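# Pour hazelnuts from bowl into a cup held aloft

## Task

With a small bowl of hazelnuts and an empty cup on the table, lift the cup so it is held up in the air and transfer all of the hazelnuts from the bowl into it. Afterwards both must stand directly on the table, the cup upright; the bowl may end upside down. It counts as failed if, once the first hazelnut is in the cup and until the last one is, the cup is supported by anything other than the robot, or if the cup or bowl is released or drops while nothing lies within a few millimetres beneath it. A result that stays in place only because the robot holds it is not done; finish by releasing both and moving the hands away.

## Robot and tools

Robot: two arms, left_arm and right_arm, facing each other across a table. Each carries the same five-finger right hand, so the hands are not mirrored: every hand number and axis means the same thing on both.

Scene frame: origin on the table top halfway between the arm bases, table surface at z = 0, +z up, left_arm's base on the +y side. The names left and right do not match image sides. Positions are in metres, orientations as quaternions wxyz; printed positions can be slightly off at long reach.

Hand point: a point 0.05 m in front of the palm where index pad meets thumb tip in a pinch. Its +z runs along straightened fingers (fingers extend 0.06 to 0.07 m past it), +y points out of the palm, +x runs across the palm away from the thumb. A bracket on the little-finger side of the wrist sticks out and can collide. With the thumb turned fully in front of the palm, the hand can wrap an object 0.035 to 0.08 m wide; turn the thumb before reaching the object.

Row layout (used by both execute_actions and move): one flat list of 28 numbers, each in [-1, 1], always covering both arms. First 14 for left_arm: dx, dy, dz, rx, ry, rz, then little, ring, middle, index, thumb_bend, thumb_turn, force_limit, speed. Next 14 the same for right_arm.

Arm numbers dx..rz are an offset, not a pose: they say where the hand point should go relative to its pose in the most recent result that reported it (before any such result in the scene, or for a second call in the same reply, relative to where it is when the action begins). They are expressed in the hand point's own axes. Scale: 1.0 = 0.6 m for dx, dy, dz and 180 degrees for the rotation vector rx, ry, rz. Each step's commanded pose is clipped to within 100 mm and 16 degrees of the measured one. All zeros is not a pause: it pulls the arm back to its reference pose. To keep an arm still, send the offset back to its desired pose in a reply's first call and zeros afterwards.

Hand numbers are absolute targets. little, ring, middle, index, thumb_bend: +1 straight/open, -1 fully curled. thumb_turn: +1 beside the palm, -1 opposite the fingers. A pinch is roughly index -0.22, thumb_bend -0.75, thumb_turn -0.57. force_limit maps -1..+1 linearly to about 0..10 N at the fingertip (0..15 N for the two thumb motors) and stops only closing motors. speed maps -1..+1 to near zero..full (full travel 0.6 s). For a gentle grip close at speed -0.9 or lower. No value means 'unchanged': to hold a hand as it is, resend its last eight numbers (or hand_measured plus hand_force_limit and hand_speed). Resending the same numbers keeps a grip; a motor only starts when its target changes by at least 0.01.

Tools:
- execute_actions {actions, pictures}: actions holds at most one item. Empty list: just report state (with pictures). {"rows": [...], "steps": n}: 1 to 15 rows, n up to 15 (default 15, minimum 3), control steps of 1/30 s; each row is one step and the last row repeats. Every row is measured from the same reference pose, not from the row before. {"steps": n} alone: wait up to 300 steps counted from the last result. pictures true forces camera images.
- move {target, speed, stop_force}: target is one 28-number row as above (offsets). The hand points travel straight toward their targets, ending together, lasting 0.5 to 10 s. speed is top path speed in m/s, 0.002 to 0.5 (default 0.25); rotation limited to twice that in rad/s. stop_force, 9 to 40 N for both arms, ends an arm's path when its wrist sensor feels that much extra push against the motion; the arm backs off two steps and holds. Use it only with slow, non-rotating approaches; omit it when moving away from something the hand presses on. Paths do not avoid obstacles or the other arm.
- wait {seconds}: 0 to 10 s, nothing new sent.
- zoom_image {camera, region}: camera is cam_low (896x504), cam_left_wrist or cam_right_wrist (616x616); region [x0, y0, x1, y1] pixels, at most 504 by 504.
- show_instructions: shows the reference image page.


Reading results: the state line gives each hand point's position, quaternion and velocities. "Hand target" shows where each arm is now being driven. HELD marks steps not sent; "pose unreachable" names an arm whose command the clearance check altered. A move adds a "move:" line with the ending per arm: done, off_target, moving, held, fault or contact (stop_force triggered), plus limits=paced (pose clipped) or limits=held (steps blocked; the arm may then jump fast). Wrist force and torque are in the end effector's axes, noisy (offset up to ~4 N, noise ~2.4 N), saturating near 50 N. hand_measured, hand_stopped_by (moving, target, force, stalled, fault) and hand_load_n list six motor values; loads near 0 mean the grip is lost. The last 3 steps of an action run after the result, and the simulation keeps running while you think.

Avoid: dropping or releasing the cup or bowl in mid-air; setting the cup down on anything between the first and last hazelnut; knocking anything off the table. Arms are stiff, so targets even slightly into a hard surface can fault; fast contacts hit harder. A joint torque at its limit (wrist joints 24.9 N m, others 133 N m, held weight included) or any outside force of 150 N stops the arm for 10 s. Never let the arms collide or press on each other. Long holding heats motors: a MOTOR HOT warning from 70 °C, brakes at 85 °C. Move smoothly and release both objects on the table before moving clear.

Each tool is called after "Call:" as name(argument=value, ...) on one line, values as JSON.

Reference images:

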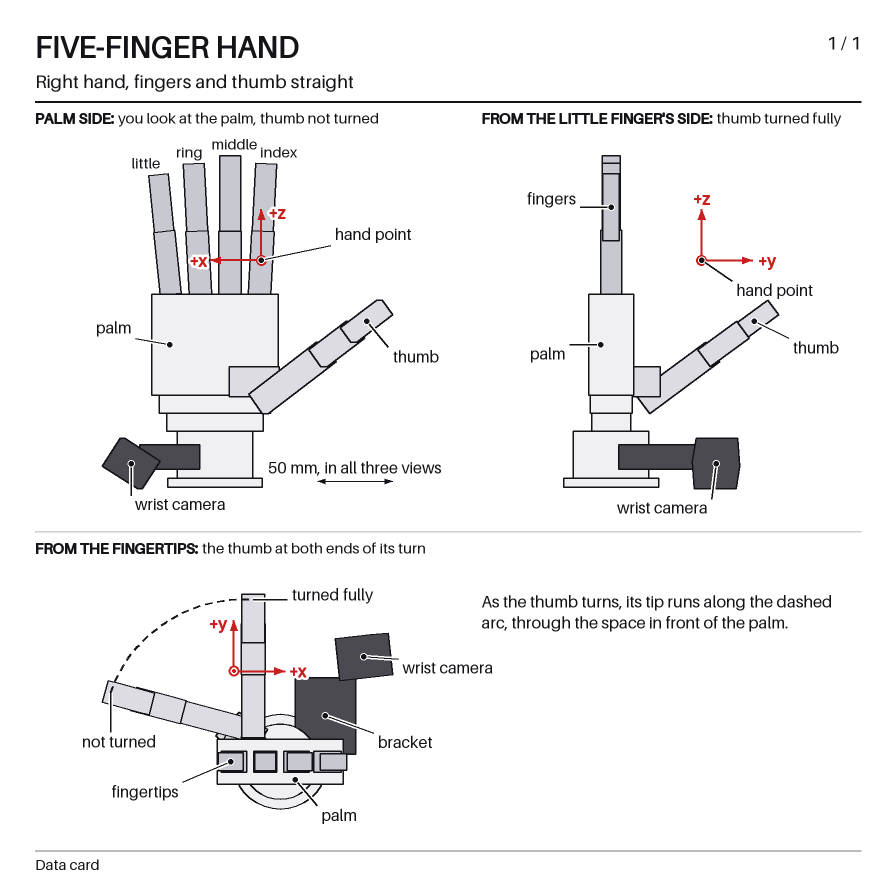

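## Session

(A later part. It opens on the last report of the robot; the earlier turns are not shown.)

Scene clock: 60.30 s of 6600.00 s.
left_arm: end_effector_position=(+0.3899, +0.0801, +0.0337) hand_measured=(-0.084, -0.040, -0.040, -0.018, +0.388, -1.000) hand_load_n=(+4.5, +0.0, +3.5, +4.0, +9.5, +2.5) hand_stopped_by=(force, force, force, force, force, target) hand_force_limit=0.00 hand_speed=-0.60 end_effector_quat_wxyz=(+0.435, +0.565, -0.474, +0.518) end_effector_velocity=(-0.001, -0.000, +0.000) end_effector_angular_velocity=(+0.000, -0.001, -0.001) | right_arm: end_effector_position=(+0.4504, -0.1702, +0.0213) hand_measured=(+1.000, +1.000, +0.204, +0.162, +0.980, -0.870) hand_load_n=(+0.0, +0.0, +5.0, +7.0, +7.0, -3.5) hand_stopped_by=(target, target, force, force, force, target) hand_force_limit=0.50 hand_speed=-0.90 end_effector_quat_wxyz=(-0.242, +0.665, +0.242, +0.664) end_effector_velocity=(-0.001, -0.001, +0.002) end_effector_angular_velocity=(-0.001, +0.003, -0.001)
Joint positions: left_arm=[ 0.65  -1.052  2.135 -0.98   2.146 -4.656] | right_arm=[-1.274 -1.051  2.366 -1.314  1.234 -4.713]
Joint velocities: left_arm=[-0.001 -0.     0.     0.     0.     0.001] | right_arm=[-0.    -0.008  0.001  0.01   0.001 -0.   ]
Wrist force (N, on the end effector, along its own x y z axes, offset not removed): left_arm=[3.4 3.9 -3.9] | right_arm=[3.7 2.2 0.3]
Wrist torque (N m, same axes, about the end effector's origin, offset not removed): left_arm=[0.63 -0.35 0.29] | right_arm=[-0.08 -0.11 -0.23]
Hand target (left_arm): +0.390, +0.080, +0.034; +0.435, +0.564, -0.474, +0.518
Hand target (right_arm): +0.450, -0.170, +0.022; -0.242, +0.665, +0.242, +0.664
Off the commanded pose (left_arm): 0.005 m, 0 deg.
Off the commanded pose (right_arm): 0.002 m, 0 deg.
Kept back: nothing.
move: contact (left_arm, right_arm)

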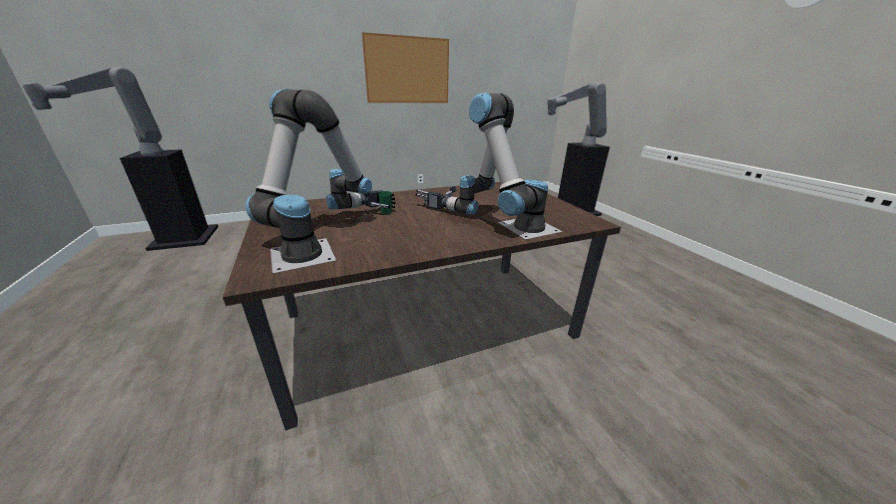

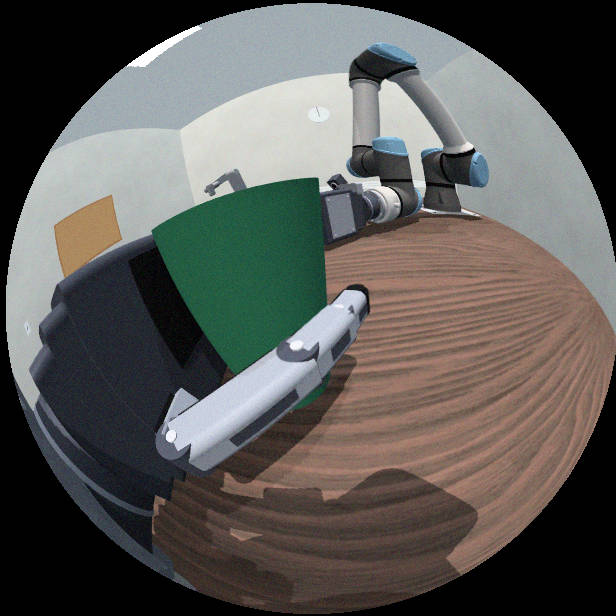

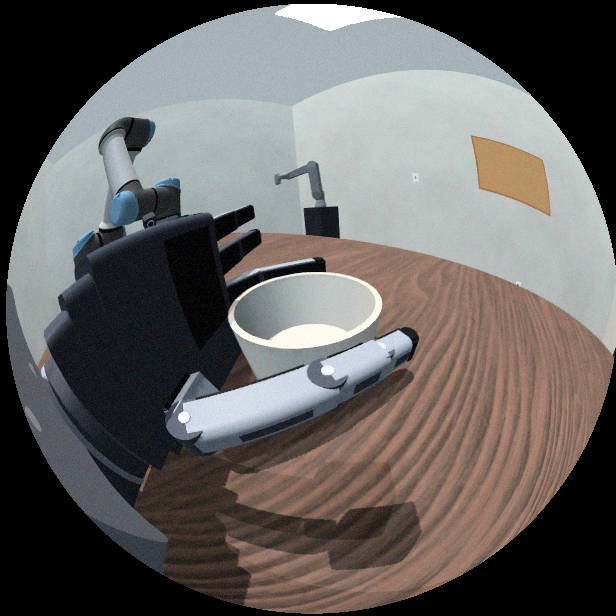

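Both are in contact with the table. Releasing.

Call:
move(target=[0,0,0,0,0,0,1,1,1,1,1,-1,0,-0.3, 0,0,0,0,0,0,1,1,1,1,1,-0.87,0.5,-0.3], speed=0.01)

Call:
move(target=[0.03,-0.03,-0.12,0,0,0,1,1,1,1,1,-1,0,-0.3, 0.04,-0.02,-0.07,0,0,0,1,1,1,1,1,-0.87,0.5,-0.3], speed=0.1)

Scene clock: 61.73 s of 6600.00 s.
left_arm: end_effector_position=(+0.3899, +0.0801, +0.0338) hand_measured=(+1.000, +1.000, +1.000, +1.000, +1.000, -1.000) hand_load_n=(+0.0, +0.0, +0.0, +0.0, +0.0, +0.0) hand_stopped_by=(target, target, target, target, target, target) hand_force_limit=0.00 hand_speed=-0.30 end_effector_quat_wxyz=(+0.435, +0.565, -0.474, +0.518) end_effector_velocity=(+0.000, -0.000, +0.000) end_effector_angular_velocity=(-0.000, +0.000, +0.000) | right_arm: end_effector_position=(+0.4504, -0.1702, +0.0213) hand_measured=(+1.000, +1.000, +1.000, +1.000, +1.000, -0.870) hand_load_n=(+0.0, +0.0, +0.0, +0.0, +0.0, +0.0) hand_stopped_by=(target, target, target, target, target, target) hand_force_limit=0.50 hand_speed=-0.30 end_effector_quat_wxyz=(-0.242, +0.665, +0.242, +0.664) end_effector_velocity=(+0.000, +0.000, -0.000) end_effector_angular_velocity=(+0.001, +0.001, +0.001)
Joint positions: left_arm=[ 0.65  -1.052  2.135 -0.98   2.146 -4.656] | right_arm=[-1.274 -1.051  2.366 -1.314  1.234 -4.713]
Joint velocities: left_arm=[ 0.    -0.001 -0.     0.    -0.    -0.001] | right_arm=[-0.001 -0.    -0.     0.001 -0.001  0.001]
Wrist force (N, on the end effector, along its own x y z axes, offset not removed): left_arm=[0.7 0.4 -1.0] | right_arm=[-0.1 0.7 -0.5]
Wrist torque (N m, same axes, about the end effector's origin, offset not removed): left_arm=[0.12 -0.13 -0.10] | right_arm=[0.17 -0.08 -0.02]
Hand target (left_arm): +0.390, +0.080, +0.034; +0.435, +0.565, -0.474, +0.518
Hand target (right_arm): +0.450, -0.170, +0.021; -0.242, +0.665, +0.242, +0.664
Off the commanded pose (left_arm): 0.000 m, 0 deg.
Off the commanded pose (right_arm): 0.000 m, 0 deg.
Kept back: nothing.
move: done

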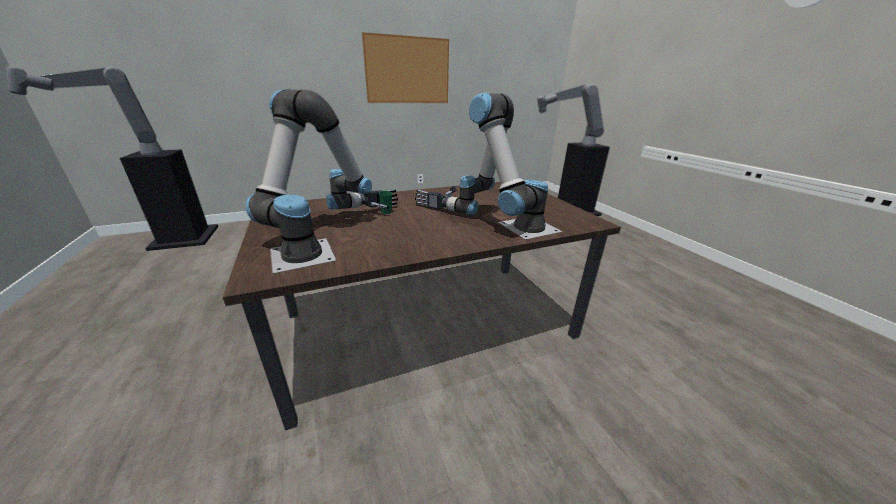

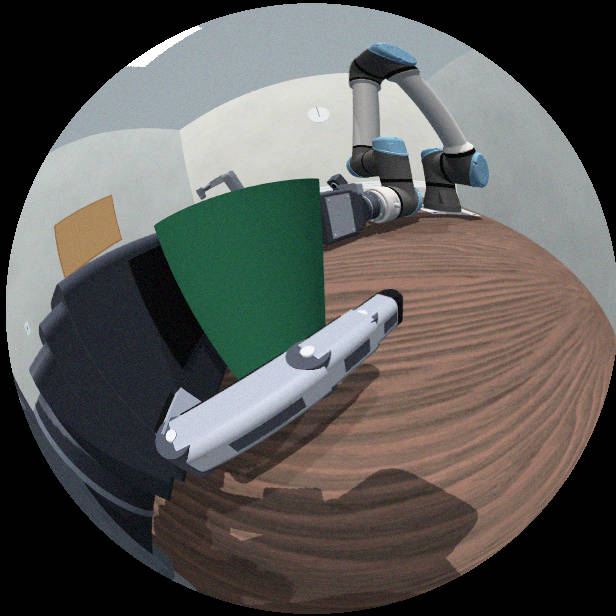

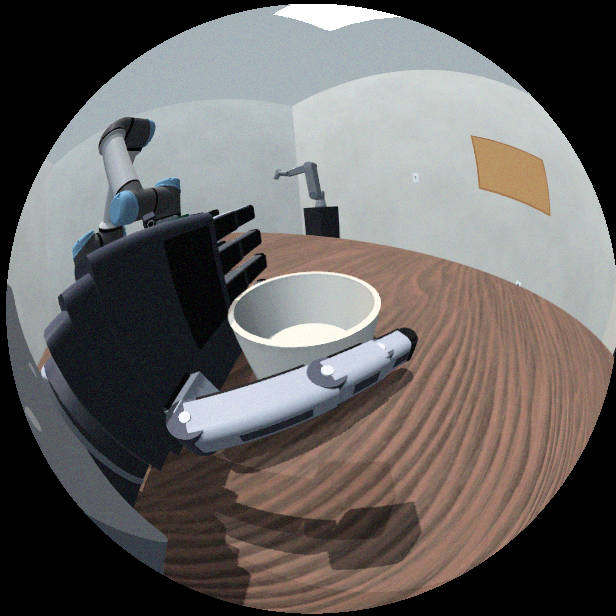

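Scene clock: 63.00 s of 6600.00 s.
left_arm: end_effector_position=(+0.3953, +0.1521, +0.0578) hand_measured=(+1.000, +1.000, +1.000, +1.000, +1.000, -1.000) hand_load_n=(+0.0, +0.0, +0.0, +0.0, +0.0, +0.0) hand_stopped_by=(target, target, target, target, target, target) hand_force_limit=0.00 hand_speed=-0.30 end_effector_quat_wxyz=(+0.435, +0.565, -0.474, +0.518) end_effector_velocity=(-0.000, +0.002, +0.001) end_effector_angular_velocity=(+0.000, +0.000, -0.001) | right_arm: end_effector_position=(+0.4106, -0.1880, +0.0452) hand_measured=(+1.000, +1.000, +1.000, +1.000, +1.000, -0.870) hand_load_n=(+0.0, +0.0, +0.0, +0.0, +0.0, +0.0) hand_stopped_by=(target, target, target, target, target, target) hand_force_limit=0.50 hand_speed=-0.30 end_effector_quat_wxyz=(-0.242, +0.665, +0.242, +0.664) end_effector_velocity=(-0.001, -0.001, +0.000) end_effector_angular_velocity=(+0.000, +0.000, -0.002)
Joint positions: left_arm=[ 0.802 -1.144  2.194 -0.935  2.298 -4.636] | right_arm=[-1.284 -1.176  2.484 -1.307  1.224 -4.713]
Joint velocities: left_arm=[ 0.004 -0.002  0.001  0.003  0.004  0.001] | right_arm=[-0.001 -0.003  0.003  0.     0.001  0.   ]
Wrist force (N, on the end effector, along its own x y z axes, offset not removed): left_arm=[1.4 3.3 -0.7] | right_arm=[-0.4 1.1 -0.3]
Wrist torque (N m, same axes, about the end effector's origin, offset not removed): left_arm=[0.67 -0.35 0.15] | right_arm=[0.20 -0.08 0.02]
Hand target (left_arm): +0.395, +0.152, +0.058; +0.435, +0.565, -0.474, +0.518
Hand target (right_arm): +0.411, -0.188, +0.045; -0.242, +0.665, +0.242, +0.664
Off the commanded pose (left_arm): 0.000 m, 0 deg.
Off the commanded pose (right_arm): 0.000 m, 0 deg.
Kept back: nothing.
move: done

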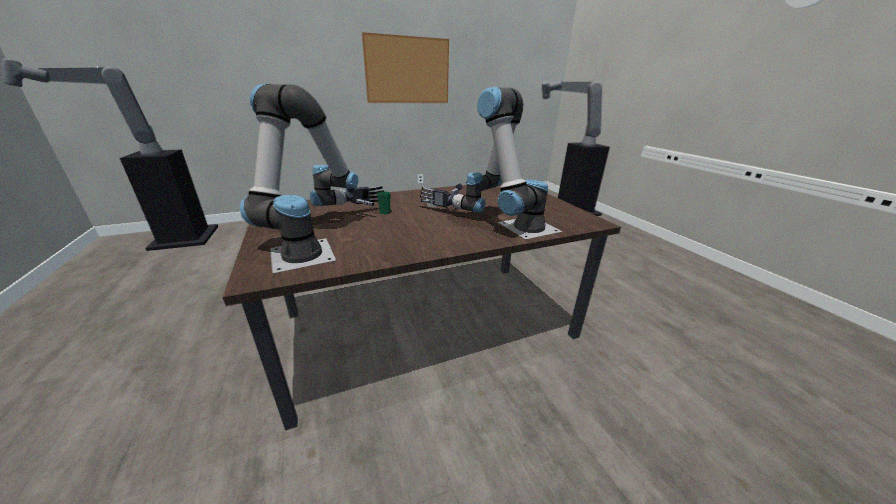

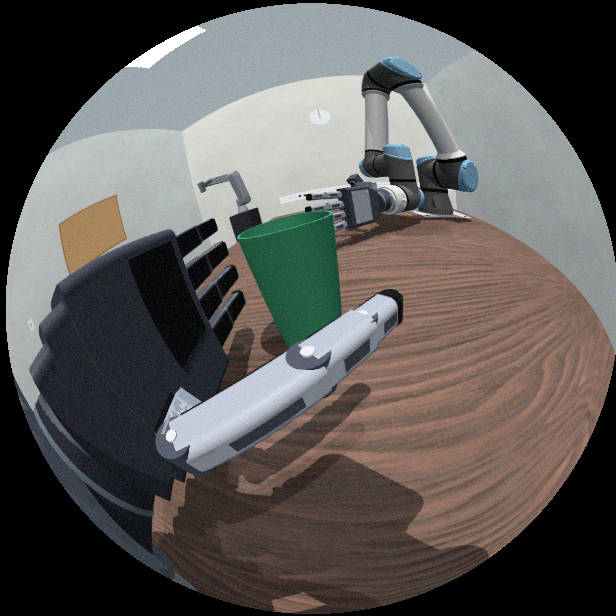

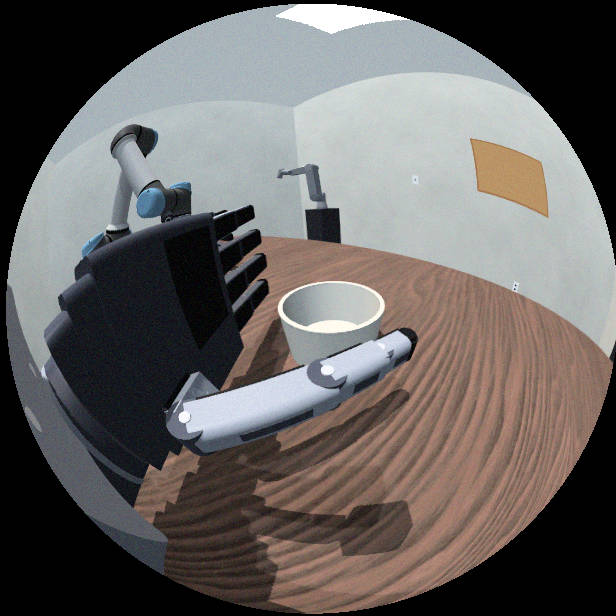

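Call:
move(target=[0.33,0,-0.12,0,0,0,1,1,1,1,1,-1,0,-0.3, 0.35,0,-0.03,0,0,0,1,1,1,1,1,-0.87,0.5,-0.3], speed=0.3)

Scene clock: 64.57 s of 6600.00 s.
left_arm: end_effector_position=(+0.3937, +0.1619, +0.0953) hand_measured=(+1.000, +1.000, +1.000, +1.000, +1.000, -1.000) hand_load_n=(+0.0, +0.0, +0.0, +0.0, +0.0, +0.0) hand_stopped_by=(target, target, target, target, target, target) hand_force_limit=0.00 hand_speed=-0.30 end_effector_quat_wxyz=(+0.436, +0.564, -0.472, +0.519) end_effector_velocity=(-0.001, -0.000, -0.000) end_effector_angular_velocity=(+0.000, +0.000, -0.002) | right_arm: end_effector_position=(+0.3969, -0.1993, +0.2552) hand_measured=(+1.000, +1.000, +1.000, +1.000, +1.000, -0.870) hand_load_n=(+0.0, +0.0, +0.0, +0.0, +0.0, +0.0) hand_stopped_by=(target, target, target, target, target, target) hand_force_limit=0.50 hand_speed=-0.30 end_effector_quat_wxyz=(-0.242, +0.665, +0.242, +0.664) end_effector_velocity=(+0.000, -0.001, +0.002) end_effector_angular_velocity=(-0.004, +0.007, -0.000)
Joint positions: left_arm=[ 0.822 -1.241  2.191 -0.84   2.316 -4.638] | right_arm=[-1.308 -1.802  2.309 -0.507  1.201 -4.713]
Joint velocities: left_arm=[-0.001  0.     0.    -0.     0.    -0.   ] | right_arm=[-0.002 -0.003 -0.008  0.02  -0.002 -0.001]
Wrist force (N, on the end effector, along its own x y z axes, offset not removed): left_arm=[1.3 1.4 -0.2] | right_arm=[-2.3 -0.4 2.0]
Wrist torque (N m, same axes, about the end effector's origin, offset not removed): left_arm=[0.26 -0.40 0.04] | right_arm=[-0.10 0.11 -0.29]
Hand target (left_arm): +0.394, +0.162, +0.095; +0.436, +0.564, -0.472, +0.519
Hand target (right_arm): +0.397, -0.199, +0.255; -0.242, +0.665, +0.242, +0.664
Off the commanded pose (left_arm): 0.172 m, 0 deg; position clipped at the last step of the last action.
Off the commanded pose (right_arm): 0.000 m, 0 deg.
Kept back: nothing.
move: held (left_arm); limits=paced,held; held on 30 of 40 steps (left_arm), including the last (left_arm)
pose unreachable (left arm): on one or more control steps of this call this arm could not follow its commanded pose, so it was not sent that pose on those steps. On the call's last step it was still not sent that pose. It may still have moved: this result reports where it is.
cause: the commanded pose would bring two parts of the arm too close to each other (joints 4 (wrist 1) to 6 (wrist 3) lie between them).

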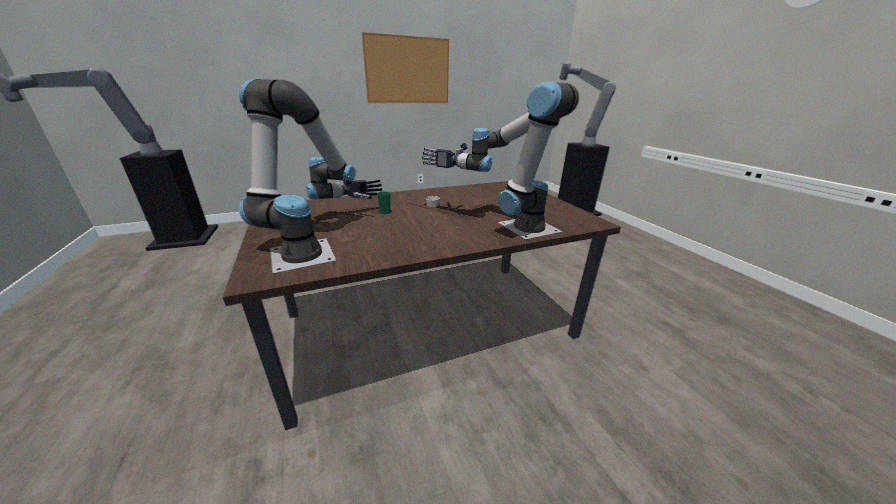

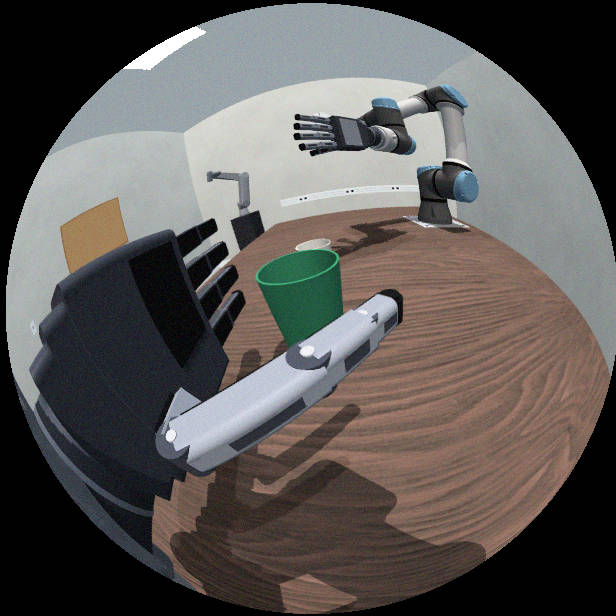

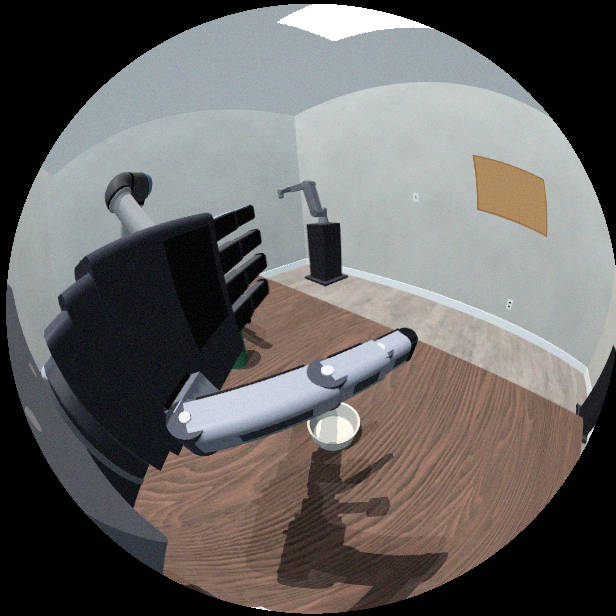

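Call:
move(target=[0.28,0,-0.06,0.12,0,0,1,1,1,1,1,-1,0,-0.3, 0,0,0,0,0,0,1,1,1,1,1,-0.87,0.5,-0.3], speed=0.3)

Scene clock: 68.33 s of 6600.00 s.
left_arm: end_effector_position=(+0.3898, +0.1839, +0.2652) hand_measured=(+1.000, +1.000, +1.000, +1.000, +1.000, -1.000) hand_load_n=(+0.0, +0.0, +0.0, +0.0, +0.0, +0.0) hand_stopped_by=(target, target, target, target, target, target) hand_force_limit=0.00 hand_speed=-0.30 end_effector_quat_wxyz=(+0.323, +0.635, -0.367, +0.598) end_effector_velocity=(-0.001, -0.001, +0.002) end_effector_angular_velocity=(+0.005, -0.000, +0.009) | right_arm: end_effector_position=(+0.3969, -0.1993, +0.2552) hand_measured=(+1.000, +1.000, +1.000, +1.000, +1.000, -0.870) hand_load_n=(+0.0, +0.0, +0.0, +0.0, +0.0, +0.0) hand_stopped_by=(target, target, target, target, target, target) hand_force_limit=0.50 hand_speed=-0.30 end_effector_quat_wxyz=(-0.242, +0.665, +0.242, +0.664) end_effector_velocity=(+0.001, +0.000, -0.000) end_effector_angular_velocity=(-0.001, +0.001, +0.000)
Joint positions: left_arm=[ 0.621 -1.816  2.233 -0.34   1.741 -4.67 ] | right_arm=[-1.308 -1.802  2.309 -0.507  1.201 -4.713]
Joint velocities: left_arm=[-0.013 -0.009 -0.003  0.016 -0.022  0.002] | right_arm=[-0.001  0.003 -0.002 -0.    -0.001 -0.   ]
Wrist force (N, on the end effector, along its own x y z axes, offset not removed): left_arm=[1.8 1.5 -2.2] | right_arm=[-1.0 -1.0 0.5]
Wrist torque (N m, same axes, about the end effector's origin, offset not removed): left_arm=[0.43 -0.42 0.02] | right_arm=[-0.27 0.03 -0.23]
Hand target (left_arm): +0.390, +0.184, +0.265; +0.322, +0.635, -0.367, +0.598
Hand target (right_arm): +0.397, -0.199, +0.255; -0.242, +0.665, +0.242, +0.664
Off the commanded pose (left_arm): 0.000 m, 0 deg.
Off the commanded pose (right_arm): 0.000 m, 0 deg.
Kept back: nothing.
move: done; limits=paced

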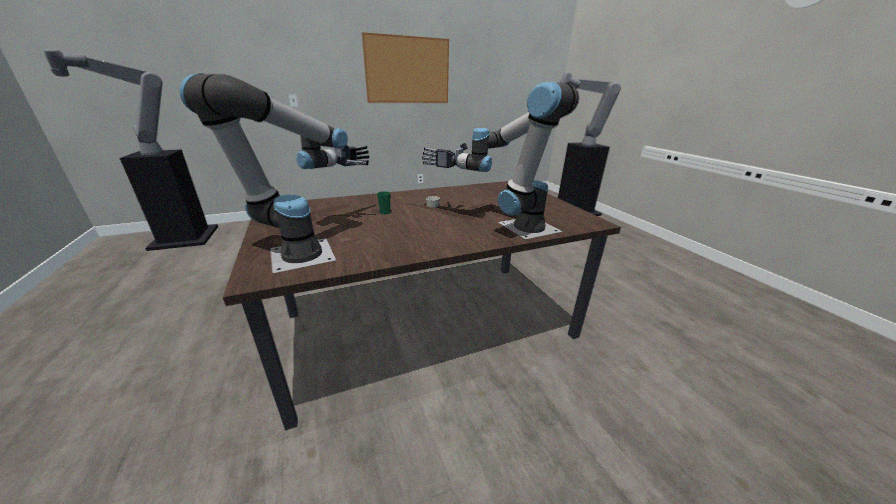

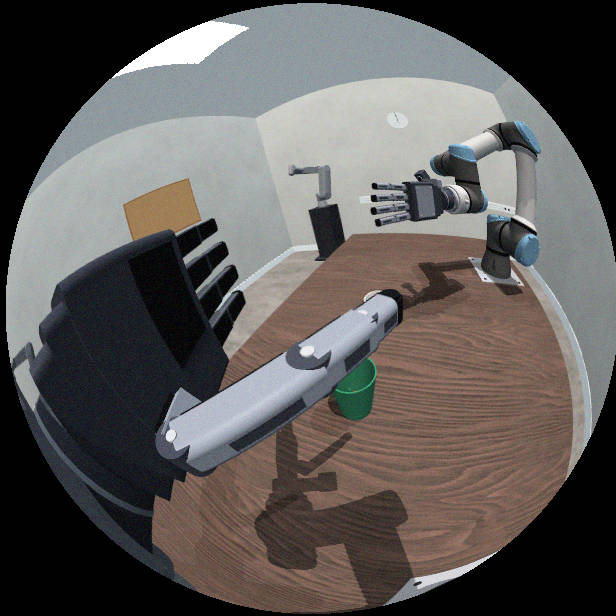

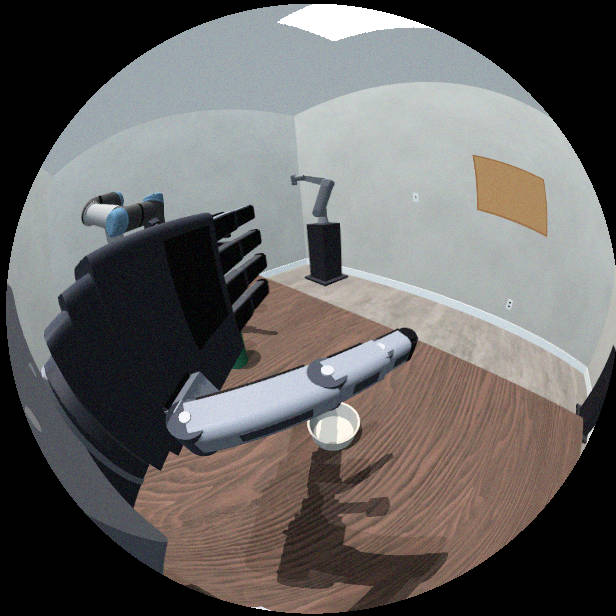

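Call:
finished_scene(scene=1)

The scene is finished: the task was done.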